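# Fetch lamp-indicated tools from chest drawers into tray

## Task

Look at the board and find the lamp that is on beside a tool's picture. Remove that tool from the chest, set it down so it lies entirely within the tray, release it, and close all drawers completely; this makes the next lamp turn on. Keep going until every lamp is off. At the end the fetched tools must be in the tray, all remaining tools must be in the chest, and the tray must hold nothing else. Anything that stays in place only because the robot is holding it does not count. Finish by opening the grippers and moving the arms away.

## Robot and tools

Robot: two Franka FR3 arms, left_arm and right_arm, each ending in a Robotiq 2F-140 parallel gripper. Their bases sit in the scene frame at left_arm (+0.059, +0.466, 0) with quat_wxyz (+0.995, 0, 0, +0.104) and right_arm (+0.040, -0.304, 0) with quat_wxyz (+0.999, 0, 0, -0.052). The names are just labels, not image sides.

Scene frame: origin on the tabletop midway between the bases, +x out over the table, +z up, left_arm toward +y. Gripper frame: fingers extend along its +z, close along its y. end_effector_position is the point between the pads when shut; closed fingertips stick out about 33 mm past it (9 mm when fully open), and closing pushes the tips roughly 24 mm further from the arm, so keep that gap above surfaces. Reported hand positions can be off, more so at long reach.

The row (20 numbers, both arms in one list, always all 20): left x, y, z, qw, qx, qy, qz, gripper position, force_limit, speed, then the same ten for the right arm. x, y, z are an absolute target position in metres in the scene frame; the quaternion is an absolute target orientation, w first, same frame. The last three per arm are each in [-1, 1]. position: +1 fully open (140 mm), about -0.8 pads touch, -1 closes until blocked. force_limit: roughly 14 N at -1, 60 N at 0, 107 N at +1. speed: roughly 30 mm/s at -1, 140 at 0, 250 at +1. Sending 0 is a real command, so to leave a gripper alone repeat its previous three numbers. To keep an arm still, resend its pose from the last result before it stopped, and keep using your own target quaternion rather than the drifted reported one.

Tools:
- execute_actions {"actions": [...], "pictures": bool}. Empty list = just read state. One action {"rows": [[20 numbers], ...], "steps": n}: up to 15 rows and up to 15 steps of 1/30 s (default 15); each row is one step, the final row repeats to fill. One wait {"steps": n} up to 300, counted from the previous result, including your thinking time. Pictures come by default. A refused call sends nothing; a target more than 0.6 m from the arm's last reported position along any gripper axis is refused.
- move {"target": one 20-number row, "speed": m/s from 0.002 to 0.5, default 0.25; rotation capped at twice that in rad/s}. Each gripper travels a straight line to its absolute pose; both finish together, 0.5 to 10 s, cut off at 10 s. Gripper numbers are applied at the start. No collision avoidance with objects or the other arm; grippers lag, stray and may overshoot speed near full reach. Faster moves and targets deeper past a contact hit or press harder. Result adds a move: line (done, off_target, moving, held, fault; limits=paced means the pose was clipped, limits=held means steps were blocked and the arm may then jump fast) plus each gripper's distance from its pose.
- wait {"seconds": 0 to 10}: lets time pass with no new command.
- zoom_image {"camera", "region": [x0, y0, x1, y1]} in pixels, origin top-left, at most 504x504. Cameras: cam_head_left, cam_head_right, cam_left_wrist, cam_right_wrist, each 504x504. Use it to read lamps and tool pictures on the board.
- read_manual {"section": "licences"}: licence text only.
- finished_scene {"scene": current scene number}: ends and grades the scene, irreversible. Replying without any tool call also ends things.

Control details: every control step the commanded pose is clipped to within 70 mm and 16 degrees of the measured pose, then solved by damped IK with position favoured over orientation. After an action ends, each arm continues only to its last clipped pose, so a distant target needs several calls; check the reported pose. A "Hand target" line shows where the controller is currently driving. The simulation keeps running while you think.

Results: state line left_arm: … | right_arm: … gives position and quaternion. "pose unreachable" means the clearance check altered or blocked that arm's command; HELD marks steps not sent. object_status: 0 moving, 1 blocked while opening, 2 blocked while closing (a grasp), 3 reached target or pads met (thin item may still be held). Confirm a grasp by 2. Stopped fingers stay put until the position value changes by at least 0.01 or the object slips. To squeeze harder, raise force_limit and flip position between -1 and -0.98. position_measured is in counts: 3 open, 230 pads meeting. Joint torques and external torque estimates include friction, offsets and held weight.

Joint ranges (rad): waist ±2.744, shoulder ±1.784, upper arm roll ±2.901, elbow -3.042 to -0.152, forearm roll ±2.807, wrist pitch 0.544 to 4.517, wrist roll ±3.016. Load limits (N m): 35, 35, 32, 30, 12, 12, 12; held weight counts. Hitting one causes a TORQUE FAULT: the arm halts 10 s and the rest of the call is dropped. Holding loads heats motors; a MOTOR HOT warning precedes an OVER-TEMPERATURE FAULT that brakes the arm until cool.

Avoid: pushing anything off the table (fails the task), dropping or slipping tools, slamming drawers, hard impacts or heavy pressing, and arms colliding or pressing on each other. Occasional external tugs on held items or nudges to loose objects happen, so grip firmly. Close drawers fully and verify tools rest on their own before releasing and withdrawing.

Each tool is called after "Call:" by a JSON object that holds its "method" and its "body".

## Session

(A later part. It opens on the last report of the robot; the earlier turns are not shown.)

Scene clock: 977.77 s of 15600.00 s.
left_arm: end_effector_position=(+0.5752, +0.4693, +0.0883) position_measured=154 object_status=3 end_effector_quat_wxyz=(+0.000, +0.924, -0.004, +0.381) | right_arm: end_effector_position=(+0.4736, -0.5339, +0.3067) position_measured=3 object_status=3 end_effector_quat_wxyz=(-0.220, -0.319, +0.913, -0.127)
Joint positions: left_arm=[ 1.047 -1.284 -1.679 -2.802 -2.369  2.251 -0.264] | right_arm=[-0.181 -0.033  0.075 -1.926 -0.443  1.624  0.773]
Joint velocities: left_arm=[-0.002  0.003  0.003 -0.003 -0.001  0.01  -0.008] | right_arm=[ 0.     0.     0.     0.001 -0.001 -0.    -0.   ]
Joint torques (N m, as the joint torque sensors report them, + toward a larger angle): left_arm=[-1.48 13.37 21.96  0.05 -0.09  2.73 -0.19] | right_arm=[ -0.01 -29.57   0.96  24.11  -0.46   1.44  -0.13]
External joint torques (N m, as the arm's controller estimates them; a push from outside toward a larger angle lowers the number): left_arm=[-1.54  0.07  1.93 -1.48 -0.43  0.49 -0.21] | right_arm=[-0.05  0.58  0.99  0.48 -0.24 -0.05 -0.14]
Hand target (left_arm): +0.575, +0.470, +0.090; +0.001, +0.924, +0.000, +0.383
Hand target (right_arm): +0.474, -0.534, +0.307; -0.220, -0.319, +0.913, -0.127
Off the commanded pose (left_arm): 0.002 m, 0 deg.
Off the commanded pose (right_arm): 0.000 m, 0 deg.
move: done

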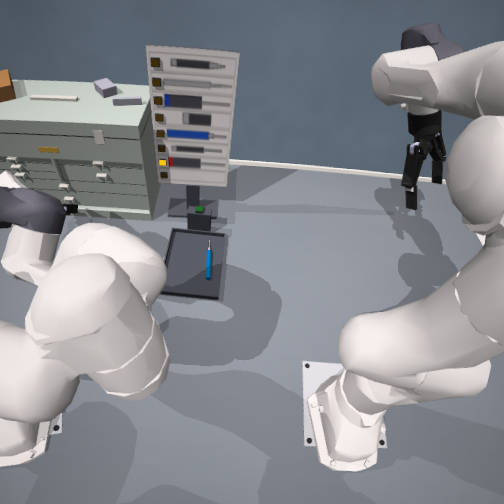

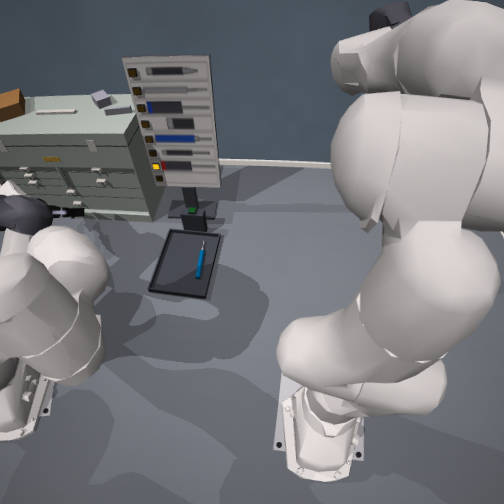

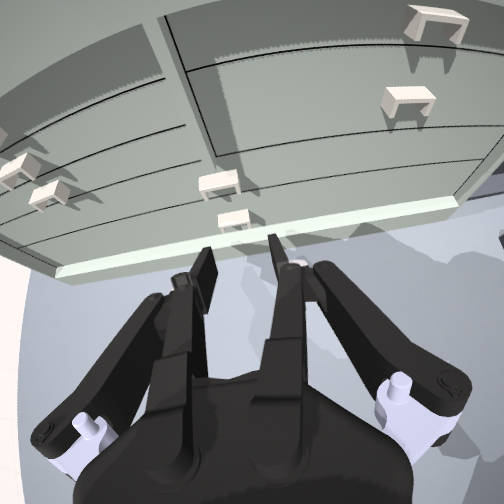

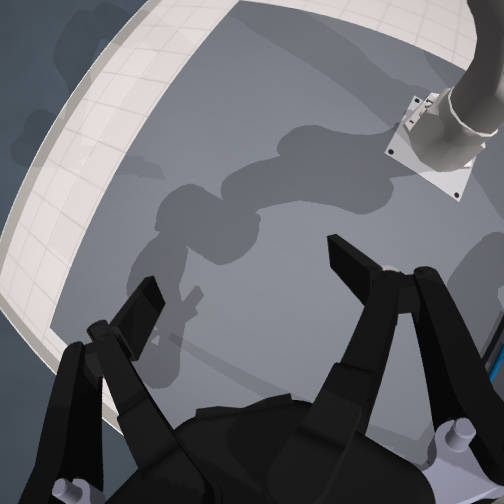

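Call:
{"method": "move", "body": {"target": [0.599,0.471,0.088,0,0.924,0,0.383,-0.2,0,0,0.4736,-0.5339,0.3067,-0.220,-0.319,0.913,-0.127,1,0,0], "speed": 0.06}}

Call:
{"method": "move", "body": {"target": [0.599,0.471,0.088,0,0.924,0,0.383,-1,0,-0.5,0.4736,-0.5339,0.3067,-0.220,-0.319,0.913,-0.127,1,0,0]}}

Call:
{"method": "move", "body": {"target": [0.540,0.472,0.088,0,0.940,0,0.342,-1,0,-0.5,0.4736,-0.5339,0.3067,-0.220,-0.319,0.913,-0.127,1,0,0], "speed": 0.07}}

Call:
{"method": "move", "body": {"target": [0.542,0.472,0.088,0,0.940,0,0.342,-0.2,0,0,0.4736,-0.5339,0.3067,-0.220,-0.319,0.913,-0.127,1,0,0]}}

Call:
{"method": "move", "body": {"target": [0.551,0.473,0.094,0,0.996,0,0.087,-0.2,0,0,0.4736,-0.5339,0.3067,-0.220,-0.319,0.913,-0.127,1,0,0], "speed": 0.2}}

Call:
{"method": "move", "body": {"target": [0.551,0.473,0.094,0,0.996,0,0.087,-1,0,-0.5,0.4736,-0.5339,0.3067,-0.220,-0.319,0.913,-0.127,1,0,0]}}

Call:
{"method": "move", "body": {"target": [0.43,0.477,0.092,0,0.996,0,0.087,-1,0,-0.5,0.4736,-0.5339,0.3067,-0.220,-0.319,0.913,-0.127,1,0,0], "speed": 0.08}}

Call:
{"method": "zoom_image", "body": {"camera": "cam_head_left", "region": [140,40,250,190]}}

Scene clock: 997.20 s of 15600.00 s.
left_arm: end_effector_position=(+0.5988, +0.4708, +0.0893) position_measured=154 object_status=3 end_effector_quat_wxyz=(-0.000, +0.923, -0.000, +0.384) | right_arm: end_effector_position=(+0.4736, -0.5339, +0.3067) position_measured=3 object_status=3 end_effector_quat_wxyz=(-0.220, -0.319, +0.913, -0.127)
Joint positions: left_arm=[ 1.12  -1.29  -1.687 -2.734 -2.362  2.253 -0.266] | right_arm=[-0.181 -0.033  0.075 -1.926 -0.443  1.624  0.773]
Joint velocities: left_arm=[ 0.002  0.001 -0.001  0.005  0.001  0.001 -0.   ] | right_arm=[ 0.    -0.    -0.001 -0.001  0.001  0.001  0.   ]
Joint torques (N m, as the joint torque sensors report them, + toward a larger angle): left_arm=[ 1.43 14.71 21.14  3.12  1.09  2.23 -0.01] | right_arm=[ -0.27 -29.72   0.72  23.82  -0.51   1.48  -0.1 ]
External joint torques (N m, as the arm's controller estimates them; a push from outside toward a larger angle lowers the number): left_arm=[ 1.51  0.32 -0.2   1.3   0.74  0.01 -0.03] | right_arm=[-0.21  0.49  0.85  0.2  -0.28 -0.01 -0.11]
Hand target (left_arm): +0.599, +0.471, +0.088; -0.001, +0.924, -0.000, +0.383
Hand target (right_arm): +0.474, -0.534, +0.307; -0.220, -0.319, +0.913, -0.127
Off the commanded pose (left_arm): 0.001 m, 0 deg.
Off the commanded pose (right_arm): 0.000 m, 0 deg.
After step 90, 15.67 s passed at rest.
move: done

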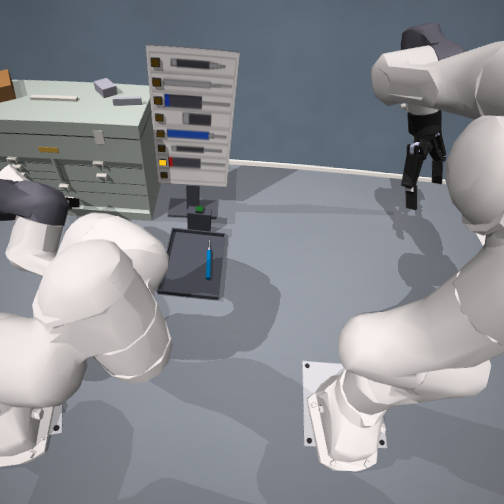

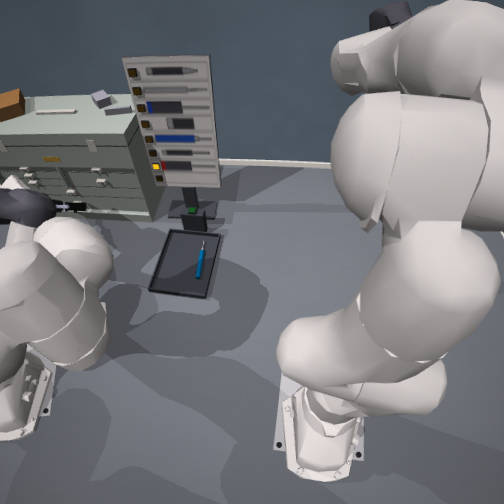

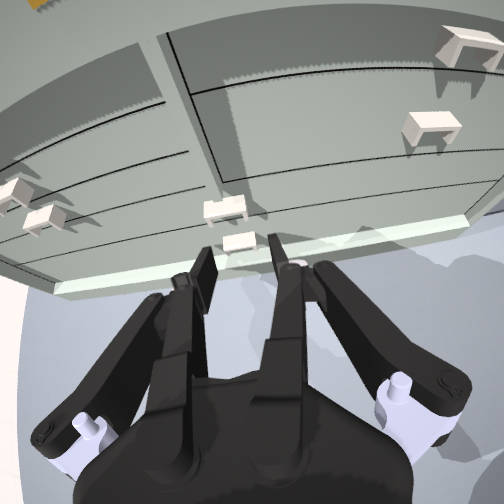

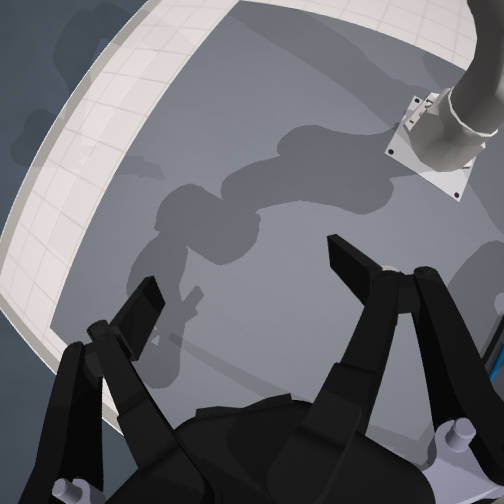

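Scene clock: 997.90 s of 15600.00 s.
left_arm: end_effector_position=(+0.5989, +0.4707, +0.0894) position_measured=193 object_status=2 end_effector_quat_wxyz=(-0.000, +0.923, -0.000, +0.384) | right_arm: end_effector_position=(+0.4736, -0.5339, +0.3067) position_measured=3 object_status=3 end_effector_quat_wxyz=(-0.220, -0.319, +0.913, -0.127)
Joint positions: left_arm=[ 1.12  -1.29  -1.687 -2.734 -2.362  2.252 -0.266] | right_arm=[-0.181 -0.033  0.075 -1.926 -0.443  1.624  0.773]
Joint velocities: left_arm=[ 0.     0.002 -0.001 -0.    -0.     0.    -0.001] | right_arm=[-0.     0.001  0.001  0.    -0.001 -0.    -0.002]
Joint torques (N m, as the joint torque sensors report them, + toward a larger angle): left_arm=[ 2.2  14.3  20.32  2.79  0.75  2.18 -0.02] | right_arm=[ -0.16 -29.63   0.71  23.92  -0.53   1.44  -0.15]
External joint torques (N m, as the arm's controller estimates them; a push from outside toward a larger angle lowers the number): left_arm=[ 2.22 -0.09 -1.07  0.94  0.4  -0.04 -0.04] | right_arm=[-0.21  0.46  0.73  0.36 -0.31 -0.05 -0.16]
Hand target (left_arm): +0.599, +0.471, +0.088; -0.000, +0.924, +0.000, +0.383
Hand target (right_arm): +0.474, -0.534, +0.307; -0.220, -0.319, +0.913, -0.127
Off the commanded pose (left_arm): 0.001 m, 0 deg.
Off the commanded pose (right_arm): 0.000 m, 0 deg.
move: done

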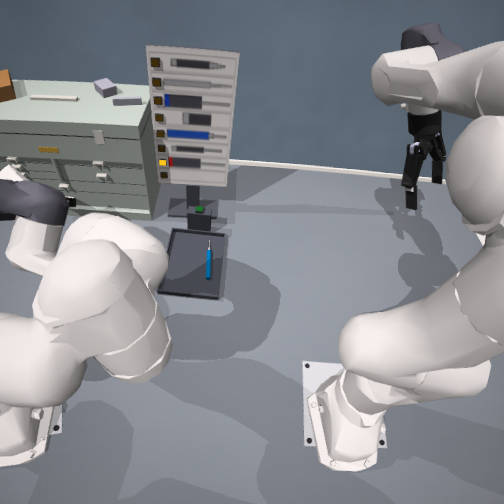

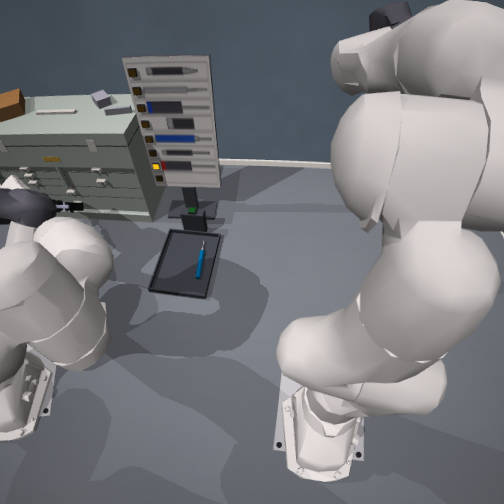

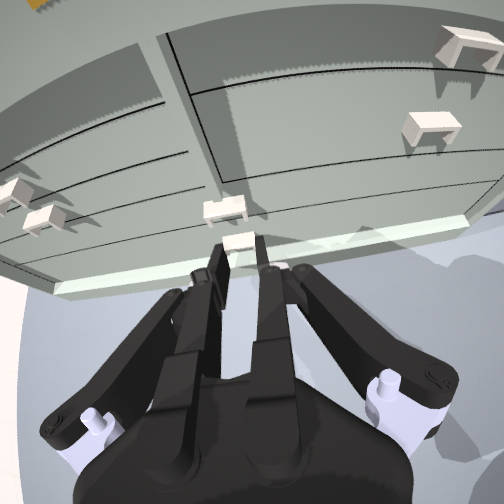

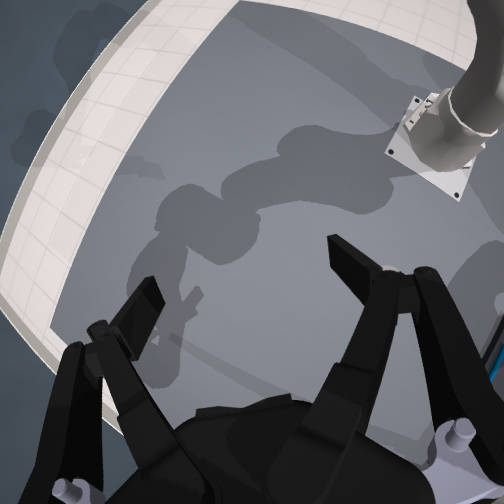

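Scene clock: 999.10 s of 15600.00 s.
left_arm: end_effector_position=(+0.5433, +0.4730, +0.0897) position_measured=193 object_status=2 end_effector_quat_wxyz=(-0.001, +0.938, +0.001, +0.347) | right_arm: end_effector_position=(+0.4736, -0.5339, +0.3067) position_measured=3 object_status=3 end_effector_quat_wxyz=(-0.220, -0.319, +0.913, -0.127)
Joint positions: left_arm=[ 0.975 -1.221 -1.604 -2.862 -2.221  2.272 -0.31 ] | right_arm=[-0.181 -0.033  0.075 -1.926 -0.443  1.624  0.773]
Joint velocities: left_arm=[-0.006  0.018  0.008  0.     0.016  0.016 -0.011] | right_arm=[ 0.    -0.     0.    -0.001  0.001  0.001  0.001]
Joint torques (N m, as the joint torque sensors report them, + toward a larger angle): left_arm=[-2.07 15.05 17.37  0.72  2.18  1.84 -0.12] | right_arm=[ -0.37 -29.63   0.5   23.8   -0.51   1.49  -0.14]
External joint torques (N m, as the arm's controller estimates them; a push from outside toward a larger angle lowers the number): left_arm=[-2.07  3.27 -0.98 -2.69  1.75 -0.56 -0.13] | right_arm=[-0.35  0.5   0.6   0.23 -0.28  0.01 -0.15]
Hand target (left_arm): +0.540, +0.472, +0.086; +0.001, +0.940, +0.002, +0.341
Hand target (right_arm): +0.474, -0.534, +0.307; -0.220, -0.319, +0.913, -0.127
Off the commanded pose (left_arm): 0.004 m, 1 deg.
Off the commanded pose (right_arm): 0.000 m, 0 deg.
move: off_target (left_arm)

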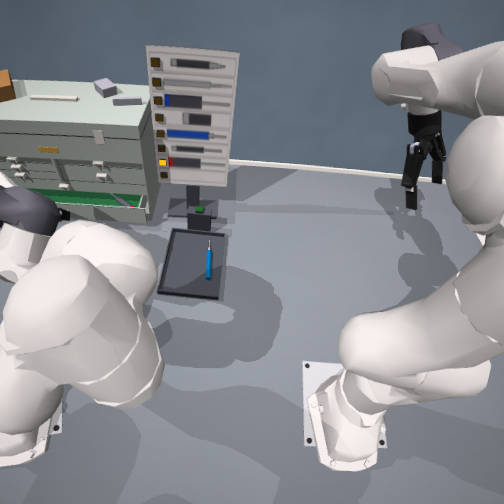

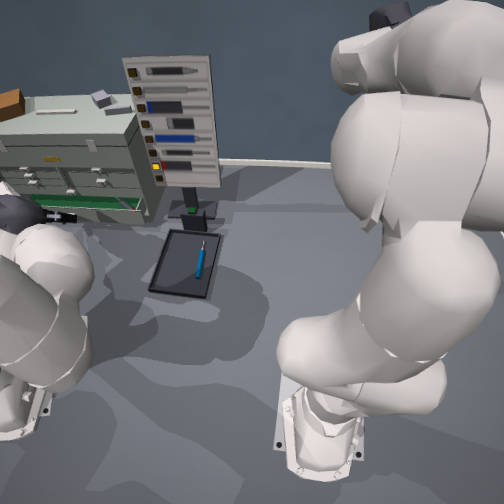

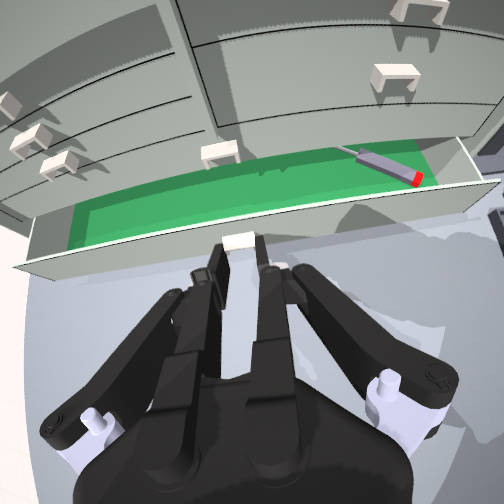

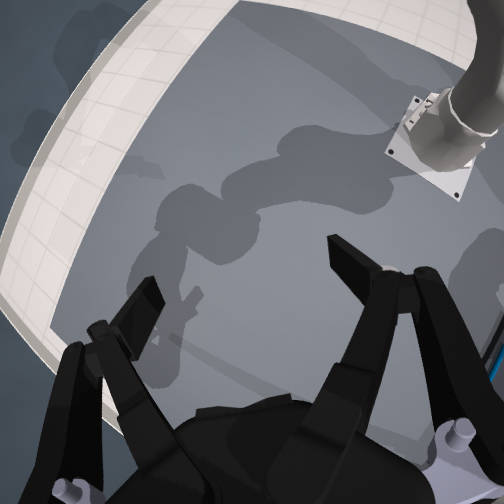

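Scene clock: 999.80 s of 15600.00 s.
left_arm: end_effector_position=(+0.5414, +0.4727, +0.0877) position_measured=154 object_status=3 end_effector_quat_wxyz=(-0.001, +0.940, -0.001, +0.342) | right_arm: end_effector_position=(+0.4736, -0.5339, +0.3067) position_measured=3 object_status=3 end_effector_quat_wxyz=(-0.220, -0.319, +0.913, -0.127)
Joint positions: left_arm=[ 0.975 -1.217 -1.604 -2.862 -2.209  2.272 -0.311] | right_arm=[-0.181 -0.033  0.075 -1.926 -0.443  1.624  0.773]
Joint velocities: left_arm=[-0.     0.004 -0.002  0.002  0.004 -0.    -0.001] | right_arm=[ 0.    -0.     0.    -0.     0.001 -0.    -0.001]
Joint torques (N m, as the joint torque sensors report them, + toward a larger angle): left_arm=[ 0.28 12.54 20.21  4.65  1.04  2.49 -0.22] | right_arm=[ -0.34 -29.8    0.92  23.89  -0.47   1.48  -0.13]
External joint torques (N m, as the arm's controller estimates them; a push from outside toward a larger angle lowers the number): left_arm=[ 0.28  0.67  1.88  1.25  0.59  0.08 -0.24] | right_arm=[-0.4   0.35  0.93  0.32 -0.25 -0.01 -0.14]
Hand target (left_arm): +0.542, +0.472, +0.088; -0.000, +0.940, +0.000, +0.342
Hand target (right_arm): +0.474, -0.534, +0.307; -0.220, -0.319, +0.913, -0.127
Off the commanded pose (left_arm): 0.001 m, 0 deg.
Off the commanded pose (right_arm): 0.000 m, 0 deg.
move: done

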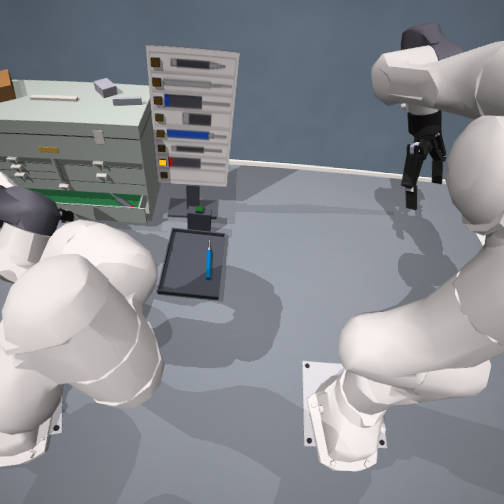

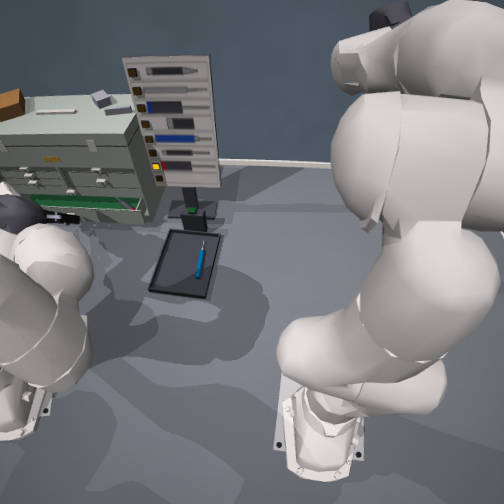

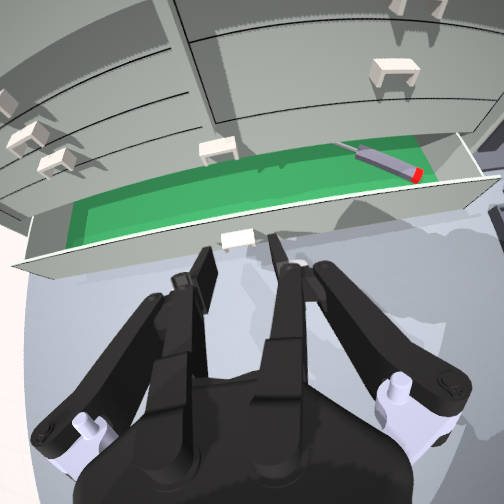

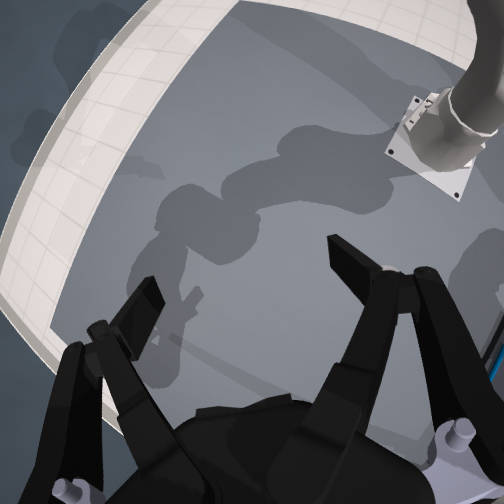

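Scene clock: 1001.87 s of 15600.00 s.
left_arm: end_effector_position=(+0.5481, +0.4731, +0.0918) position_measured=154 object_status=3 end_effector_quat_wxyz=(-0.005, +0.996, -0.000, +0.084) | right_arm: end_effector_position=(+0.4736, -0.5339, +0.3067) position_measured=3 object_status=3 end_effector_quat_wxyz=(-0.220, -0.319, +0.913, -0.127)
Joint positions: left_arm=[ 1.303 -1.082 -1.475 -2.478 -1.313  2.015 -0.715] | right_arm=[-0.181 -0.033  0.075 -1.926 -0.443  1.624  0.773]
Joint velocities: left_arm=[-0.001  0.     0.     0.001  0.001 -0.008 -0.03 ] | right_arm=[ 0.001  0.    -0.    -0.001  0.     0.     0.   ]
Joint torques (N m, as the joint torque sensors report them, + toward a larger angle): left_arm=[ 1.54 14.86 23.19 11.35  1.19  2.49 -0.18] | right_arm=[ -0.28 -29.6    1.17  23.54  -0.53   1.47  -0.15]
External joint torques (N m, as the arm's controller estimates them; a push from outside toward a larger angle lowers the number): left_arm=[ 1.55 -0.28 -0.22  1.12  0.55 -0.29 -0.19] | right_arm=[-0.35  0.6   1.17 -0.05 -0.31 -0.02 -0.15]
Hand target (left_arm): +0.547, +0.473, +0.091; -0.004, +0.997, +0.006, +0.082
Hand target (right_arm): +0.474, -0.534, +0.307; -0.220, -0.319, +0.913, -0.127
Off the commanded pose (left_arm): 0.004 m, 1 deg.
Off the commanded pose (right_arm): 0.000 m, 0 deg.
move: off_target (left_arm)

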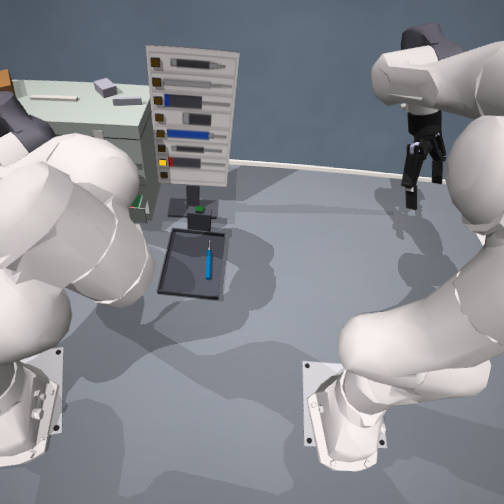

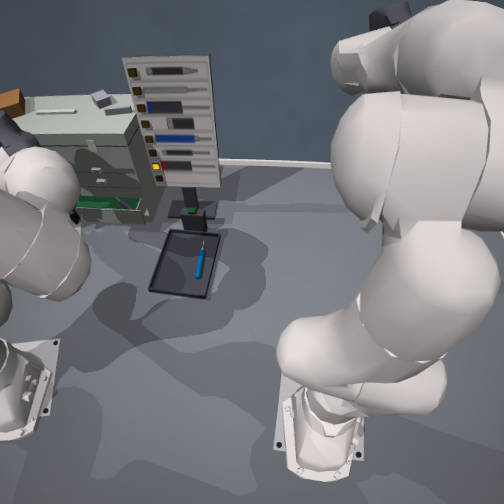

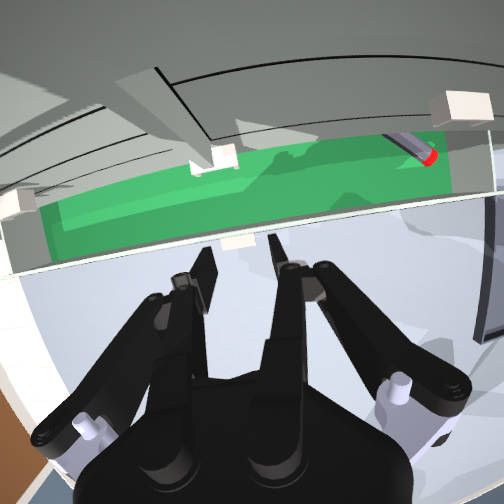

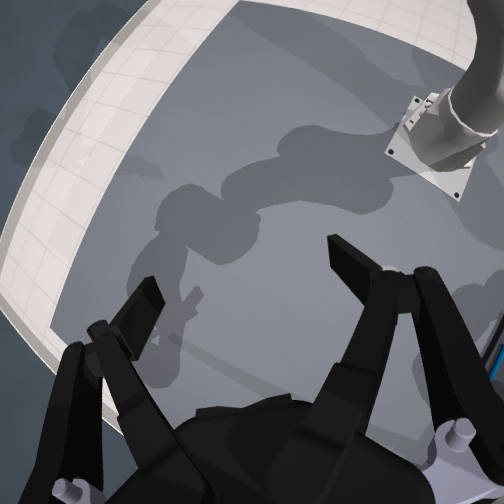

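Scene clock: 1002.57 s of 15600.00 s.
left_arm: end_effector_position=(+0.5483, +0.4732, +0.0920) position_measured=193 object_status=2 end_effector_quat_wxyz=(-0.001, +0.996, +0.001, +0.084) | right_arm: end_effector_position=(+0.4736, -0.5339, +0.3067) position_measured=3 object_status=3 end_effector_quat_wxyz=(-0.220, -0.319, +0.913, -0.127)
Joint positions: left_arm=[ 1.308 -1.075 -1.474 -2.477 -1.313  2.014 -0.713] | right_arm=[-0.181 -0.033  0.075 -1.926 -0.443  1.624  0.773]
Joint velocities: left_arm=[0.    0.002 0.    0.    0.001 0.    0.001] | right_arm=[-0.001  0.001  0.     0.001 -0.002 -0.     0.001]
Joint torques (N m, as the joint torque sensors report them, + toward a larger angle): left_arm=[ 1.2  16.07 24.94 13.4   0.29  2.91  0.05] | right_arm=[ -0.58 -29.55   1.29  23.87  -0.5    1.4   -0.14]
External joint torques (N m, as the arm's controller estimates them; a push from outside toward a larger angle lowers the number): left_arm=[ 1.25  1.04  1.68  3.03 -0.35  0.15  0.05] | right_arm=[-0.53  0.51  1.42  0.33 -0.27 -0.08 -0.15]
Hand target (left_arm): +0.551, +0.473, +0.094; +0.000, +0.996, -0.000, +0.087
Hand target (right_arm): +0.474, -0.534, +0.307; -0.220, -0.319, +0.913, -0.127
Off the commanded pose (left_arm): 0.003 m, 0 deg.
Off the commanded pose (right_arm): 0.000 m, 0 deg.
move: done

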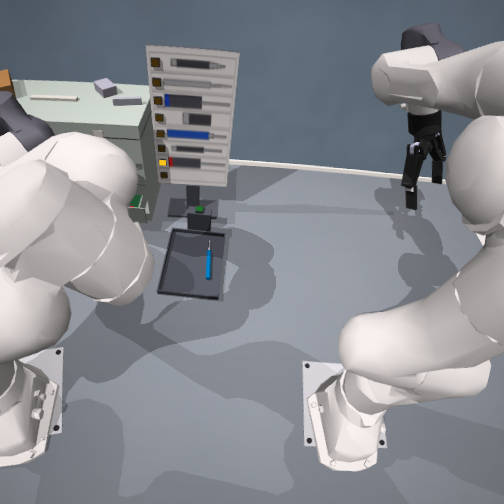

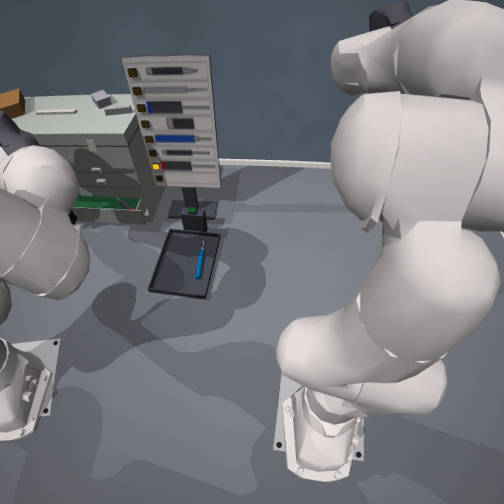

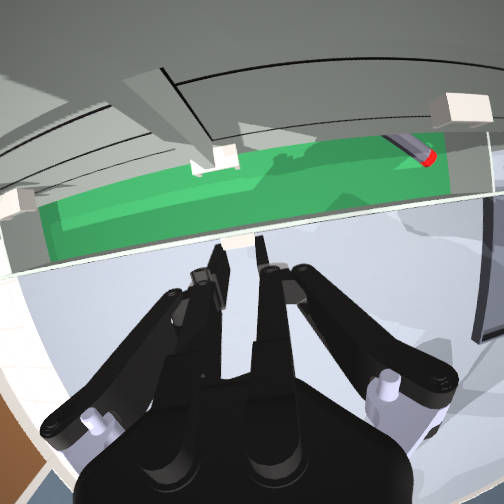

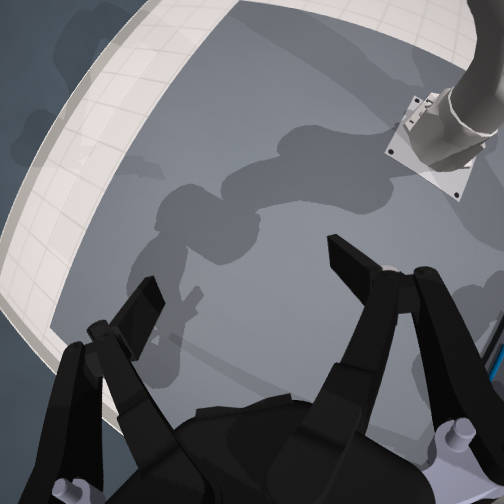

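Scene clock: 1004.43 s of 15600.00 s.
left_arm: end_effector_position=(+0.4322, +0.4766, +0.0908) position_measured=193 object_status=2 end_effector_quat_wxyz=(+0.002, +0.996, +0.001, +0.090) | right_arm: end_effector_position=(+0.4736, -0.5339, +0.3067) position_measured=3 object_status=3 end_effector_quat_wxyz=(-0.220, -0.319, +0.913, -0.127)
Joint positions: left_arm=[ 0.93  -1.135 -1.273 -2.843 -1.31   2.016 -0.679] | right_arm=[-0.181 -0.033  0.075 -1.926 -0.443  1.624  0.773]
Joint velocities: left_arm=[-0.006 -0.001  0.003 -0.003  0.006 -0.     0.001] | right_arm=[-0.     0.    -0.002  0.     0.    -0.    -0.   ]
Joint torques (N m, as the joint torque sensors report them, + toward a larger angle): left_arm=[-1.99  9.19 19.33  9.6   1.29  2.18  0.03] | right_arm=[ -0.47 -29.73   0.78  23.8   -0.52   1.49  -0.16]
External joint torques (N m, as the arm's controller estimates them; a push from outside toward a larger angle lowers the number): left_arm=[-2.05  0.    2.31 -1.21  0.67 -0.57  0.02] | right_arm=[-0.42  0.45  0.9   0.19 -0.29  0.   -0.17]
Hand target (left_arm): +0.431, +0.476, +0.091; +0.003, +0.996, -0.000, +0.088
Hand target (right_arm): +0.474, -0.534, +0.307; -0.220, -0.319, +0.913, -0.127
Off the commanded pose (left_arm): 0.003 m, 0 deg.
Off the commanded pose (right_arm): 0.000 m, 0 deg.
move: done

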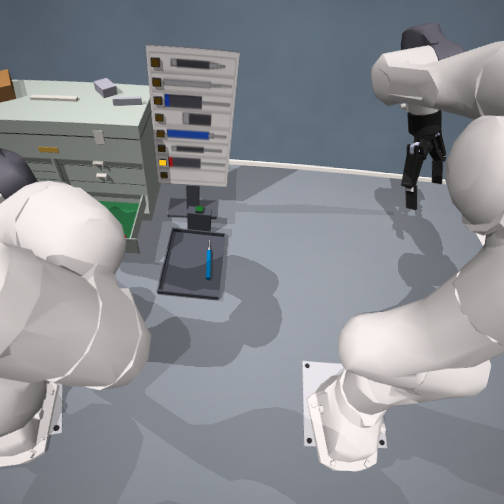

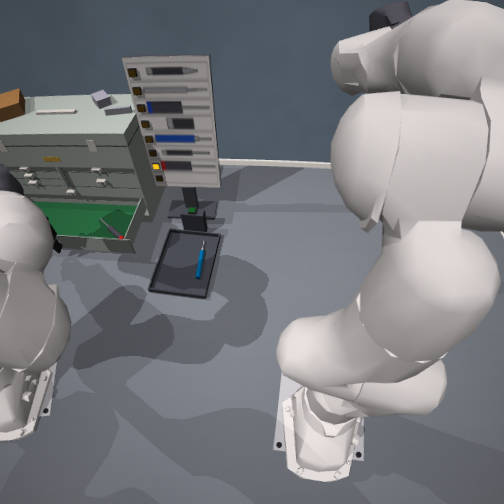

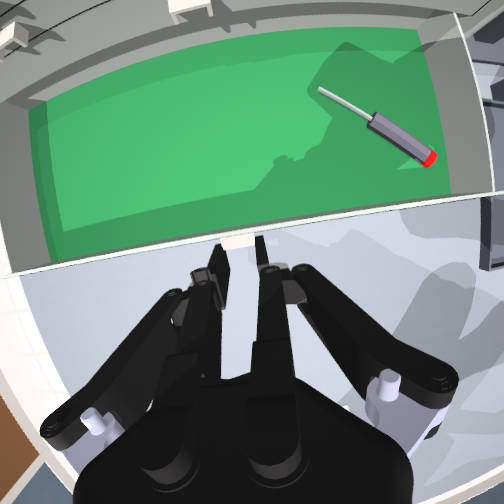

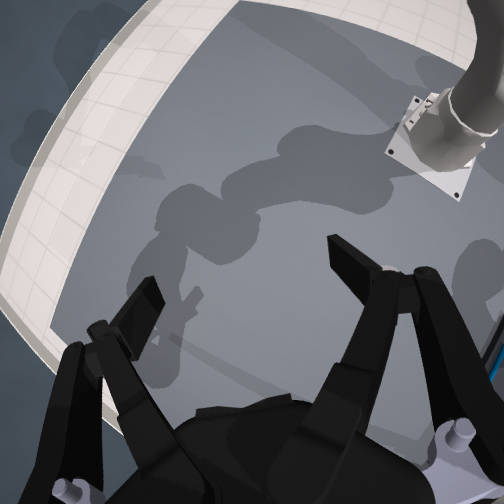

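Region (140, 40, 250, 190) of cam_head_left's 504x504 image, scaled by 3.360, with more detail than that image has; it fills the left 370 columns of this view, and the rest is white.

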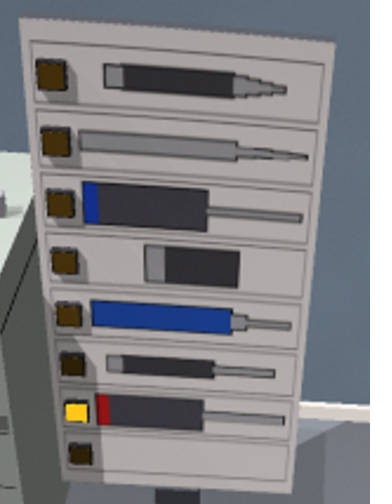

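Call:
{"method": "move", "body": {"target": [0.432,0.476,0.091,0,0.996,0,0.087,-0.2,0,0,0.4736,-0.5339,0.3067,-0.220,-0.319,0.913,-0.127,1,0,0]}}

Call:
{"method": "move", "body": {"target": [0.432,0.47,0.15,0,0.996,0,0.087,-0.2,0,0,0.4736,-0.5339,0.3067,-0.220,-0.319,0.913,-0.127,1,0,0], "speed": 0.15}}

Call:
{"method": "move", "body": {"target": [0.512,0.297,0.135,-0.038,0.895,0.436,0.078,-0.3,0,0,0.4736,-0.5339,0.3067,-0.220,-0.319,0.913,-0.127,1,0,0], "speed": 0.25}}

Call:
{"method": "move", "body": {"target": [0.514,0.299,0.10,-0.038,0.895,0.436,0.078,-0.3,0,0,0.4736,-0.5339,0.3067,-0.220,-0.319,0.913,-0.127,1,0,0], "speed": 0.08}}

Scene clock: 1023.07 s of 15600.00 s.
left_arm: end_effector_position=(+0.4321, +0.4765, +0.0912) position_measured=154 object_status=3 end_effector_quat_wxyz=(+0.001, +0.996, -0.001, +0.088) | right_arm: end_effector_position=(+0.4736, -0.5339, +0.3067) position_measured=3 object_status=3 end_effector_quat_wxyz=(-0.220, -0.319, +0.913, -0.127)
Joint positions: left_arm=[ 0.93  -1.135 -1.273 -2.841 -1.304  2.016 -0.68 ] | right_arm=[-0.181 -0.033  0.075 -1.926 -0.443  1.624  0.773]
Joint velocities: left_arm=[ 0.002  0.001  0.     0.     0.002  0.    -0.003] | right_arm=[ 0.    -0.001  0.     0.001  0.     0.     0.   ]
Joint torques (N m, as the joint torque sensors report them, + toward a larger angle): left_arm=[-0.2   8.39 16.92 12.14  1.18  2.59 -0.11] | right_arm=[ -0.51 -30.12   0.91  23.68  -0.51   1.48  -0.07]
External joint torques (N m, as the arm's controller estimates them; a push from outside toward a larger angle lowers the number): left_arm=[-0.23 -0.77 -0.15  1.32  0.56 -0.17 -0.12] | right_arm=[-0.51  0.13  0.98  0.02 -0.28 -0.02 -0.08]
Hand target (left_arm): +0.432, +0.476, +0.091; -0.000, +0.996, +0.000, +0.087
Hand target (right_arm): +0.474, -0.534, +0.307; -0.220, -0.319, +0.913, -0.127
Off the commanded pose (left_arm): 0.001 m, 0 deg.
Off the commanded pose (right_arm): 0.000 m, 0 deg.
After step 90, 14.93 s passed at rest.
move: done

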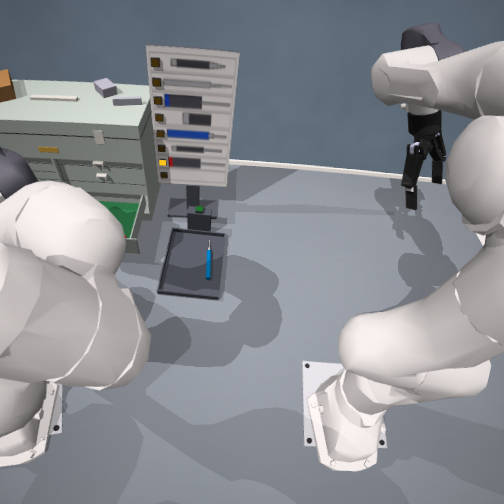

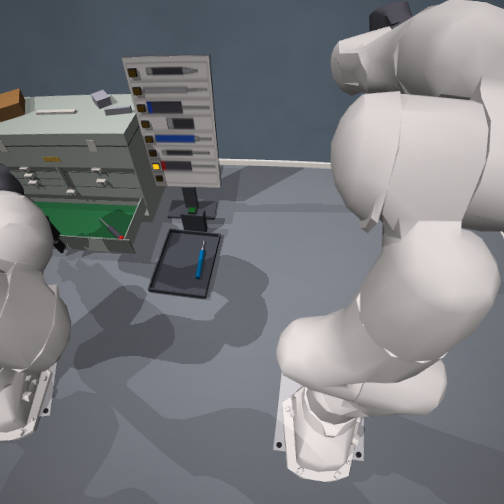

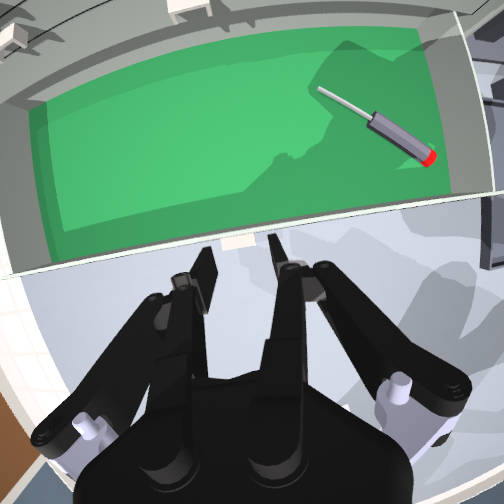

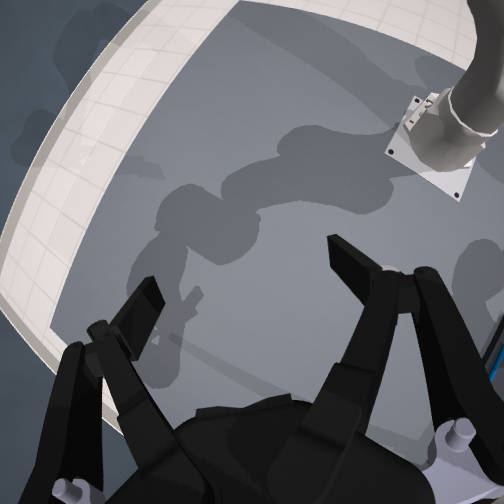

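Scene clock: 1024.10 s of 15600.00 s.
left_arm: end_effector_position=(+0.4317, +0.4704, +0.1487) position_measured=154 object_status=3 end_effector_quat_wxyz=(+0.001, +0.996, -0.004, +0.088) | right_arm: end_effector_position=(+0.4736, -0.5339, +0.3067) position_measured=3 object_status=3 end_effector_quat_wxyz=(-0.220, -0.319, +0.913, -0.127)
Joint positions: left_arm=[ 0.884 -1.192 -1.086 -2.797 -1.128  1.895 -0.746] | right_arm=[-0.181 -0.033  0.075 -1.926 -0.443  1.624  0.773]
Joint velocities: left_arm=[-0.    -0.006  0.001 -0.001  0.001 -0.014 -0.02 ] | right_arm=[-0.     0.001  0.    -0.    -0.001  0.     0.   ]
Joint torques (N m, as the joint torque sensors report them, + toward a larger angle): left_arm=[-1.49  7.89 18.71 15.1   1.28  2.39 -0.26] | right_arm=[ -0.44 -29.93   0.53  23.68  -0.51   1.45  -0.12]
External joint torques (N m, as the arm's controller estimates them; a push from outside toward a larger angle lowers the number): left_arm=[-1.53 -1.05  1.77  1.27  0.67 -0.4  -0.26] | right_arm=[-0.39  0.25  0.65  0.06 -0.27 -0.03 -0.13]
Hand target (left_arm): +0.431, +0.469, +0.149; +0.001, +0.996, -0.001, +0.087
Hand target (right_arm): +0.474, -0.534, +0.307; -0.220, -0.319, +0.913, -0.127
Off the commanded pose (left_arm): 0.001 m, 0 deg.
Off the commanded pose (right_arm): 0.000 m, 0 deg.
move: done

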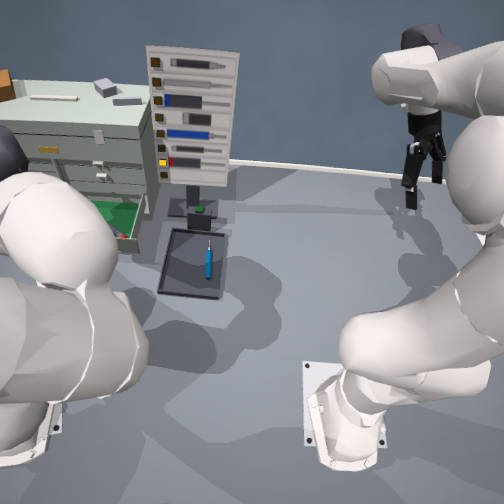

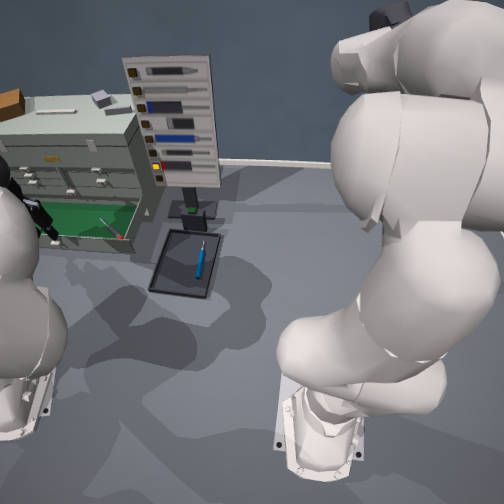

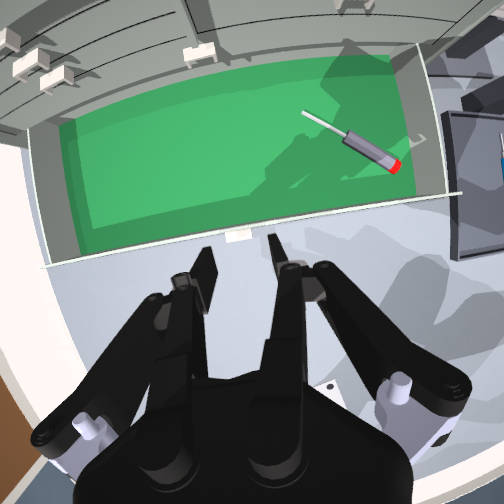

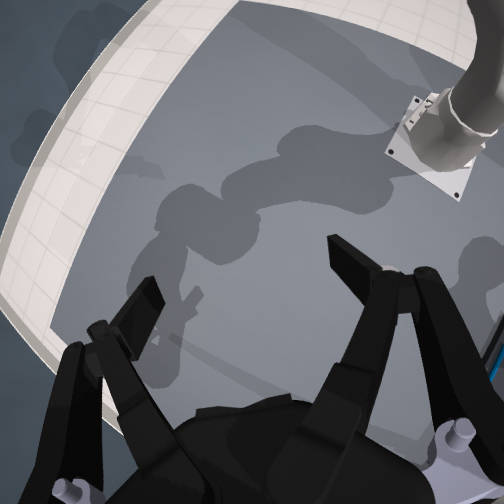

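Scene clock: 1027.00 s of 15600.00 s.
left_arm: end_effector_position=(+0.5105, +0.2977, +0.1383) position_measured=167 object_status=3 end_effector_quat_wxyz=(-0.042, +0.899, +0.428, +0.080) | right_arm: end_effector_position=(+0.4736, -0.5339, +0.3067) position_measured=3 object_status=3 end_effector_quat_wxyz=(-0.220, -0.319, +0.913, -0.127)
Joint positions: left_arm=[ 0.981 -1.51  -1.333 -2.333 -1.271  1.599 -2.055] | right_arm=[-0.181 -0.033  0.075 -1.926 -0.443  1.624  0.773]
Joint velocities: left_arm=[ 0.    -0.    -0.001 -0.001 -0.     0.    -0.03 ] | right_arm=[ 0.002 -0.001 -0.001 -0.001 -0.001  0.    -0.001]
Joint torques (N m, as the joint torque sensors report them, + toward a larger angle): left_arm=[ 1.03 21.38 27.82  5.62  0.85  2.56 -0.18] | right_arm=[ -0.25 -29.68   0.71  23.75  -0.48   1.52  -0.09]
External joint torques (N m, as the arm's controller estimates them; a push from outside toward a larger angle lowers the number): left_arm=[ 0.96  0.51  0.42  1.33 -0.25 -0.28 -0.19] | right_arm=[-0.34  0.68  0.7   0.05 -0.26  0.02 -0.1 ]
Hand target (left_arm): +0.511, +0.297, +0.138; -0.041, +0.896, +0.435, +0.079
Hand target (right_arm): +0.474, -0.534, +0.307; -0.220, -0.319, +0.913, -0.127
Off the commanded pose (left_arm): 0.004 m, 1 deg.
Off the commanded pose (right_arm): 0.000 m, 0 deg.
move: off_target (left_arm)

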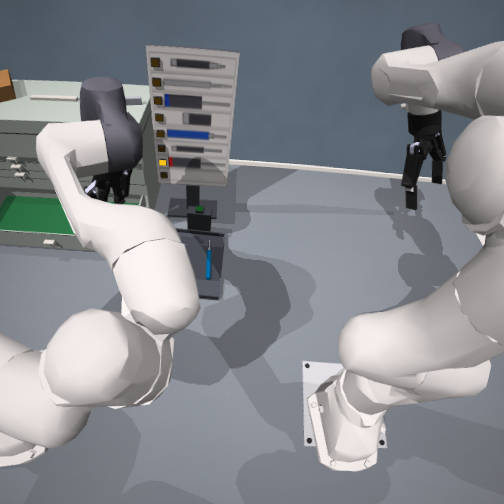

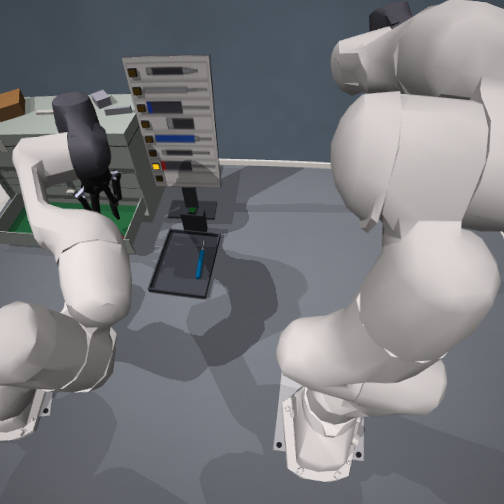

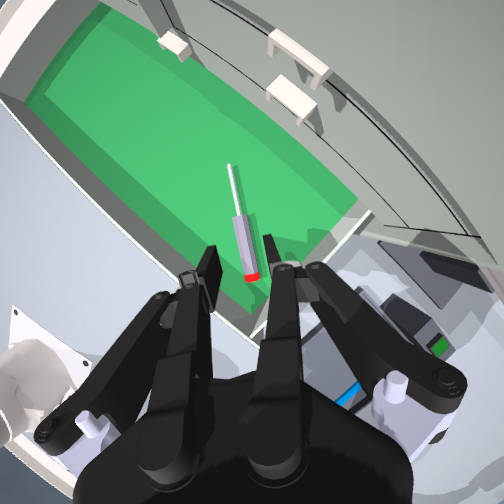

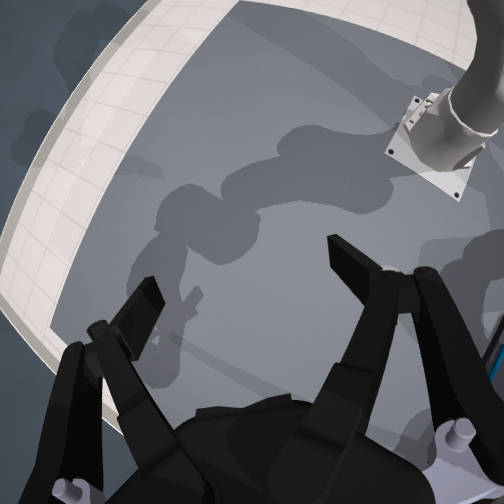

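Scene clock: 1027.90 s of 15600.00 s.
left_arm: end_effector_position=(+0.5134, +0.2972, +0.1010) position_measured=167 object_status=3 end_effector_quat_wxyz=(-0.039, +0.898, +0.432, +0.077) | right_arm: end_effector_position=(+0.4736, -0.5339, +0.3067) position_measured=3 object_status=3 end_effector_quat_wxyz=(-0.220, -0.319, +0.913, -0.127)
Joint positions: left_arm=[ 0.983 -1.535 -1.413 -2.35  -1.35   1.636 -2.06 ] | right_arm=[-0.181 -0.033  0.075 -1.926 -0.443  1.624  0.773]
Joint velocities: left_arm=[ 0.001 -0.005  0.002 -0.002 -0.01   0.004 -0.002] | right_arm=[-0.001  0.     0.001  0.    -0.001 -0.    -0.001]
Joint torques (N m, as the joint torque sensors report them, + toward a larger angle): left_arm=[ 1.82 19.32 27.48  1.03  0.61  3.35 -0.15] | right_arm=[ -0.28 -29.79   0.62  23.96  -0.54   1.46  -0.14]
External joint torques (N m, as the arm's controller estimates them; a push from outside toward a larger angle lowers the number): left_arm=[ 1.73 -1.55 -0.27 -1.73 -0.48  0.52 -0.15] | right_arm=[-0.16  0.37  0.8   0.35 -0.31 -0.02 -0.15]
Hand target (left_arm): +0.515, +0.299, +0.101; -0.038, +0.896, +0.436, +0.079
Hand target (right_arm): +0.474, -0.534, +0.307; -0.220, -0.319, +0.913, -0.127
Off the commanded pose (left_arm): 0.002 m, 1 deg.
Off the commanded pose (right_arm): 0.000 m, 0 deg.
move: done

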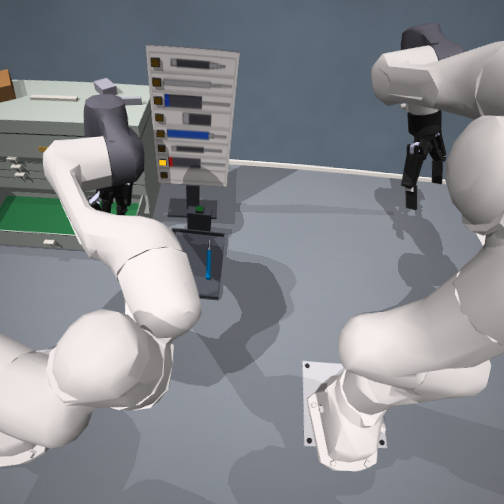

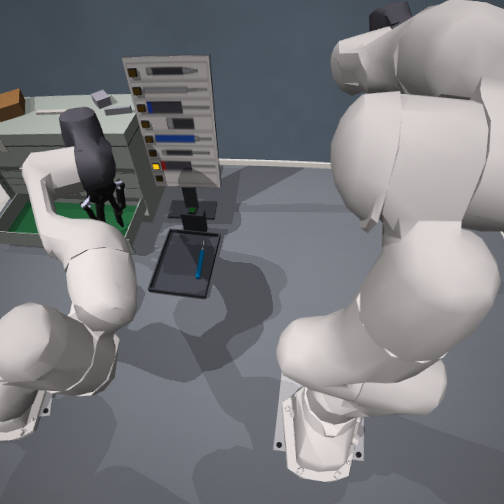

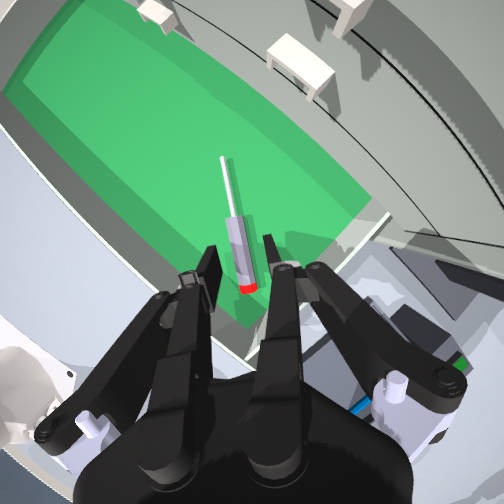

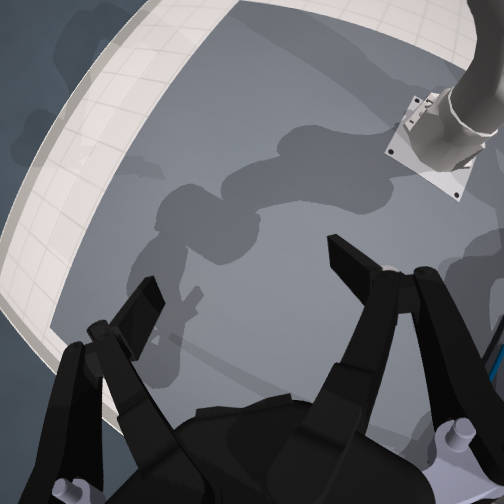

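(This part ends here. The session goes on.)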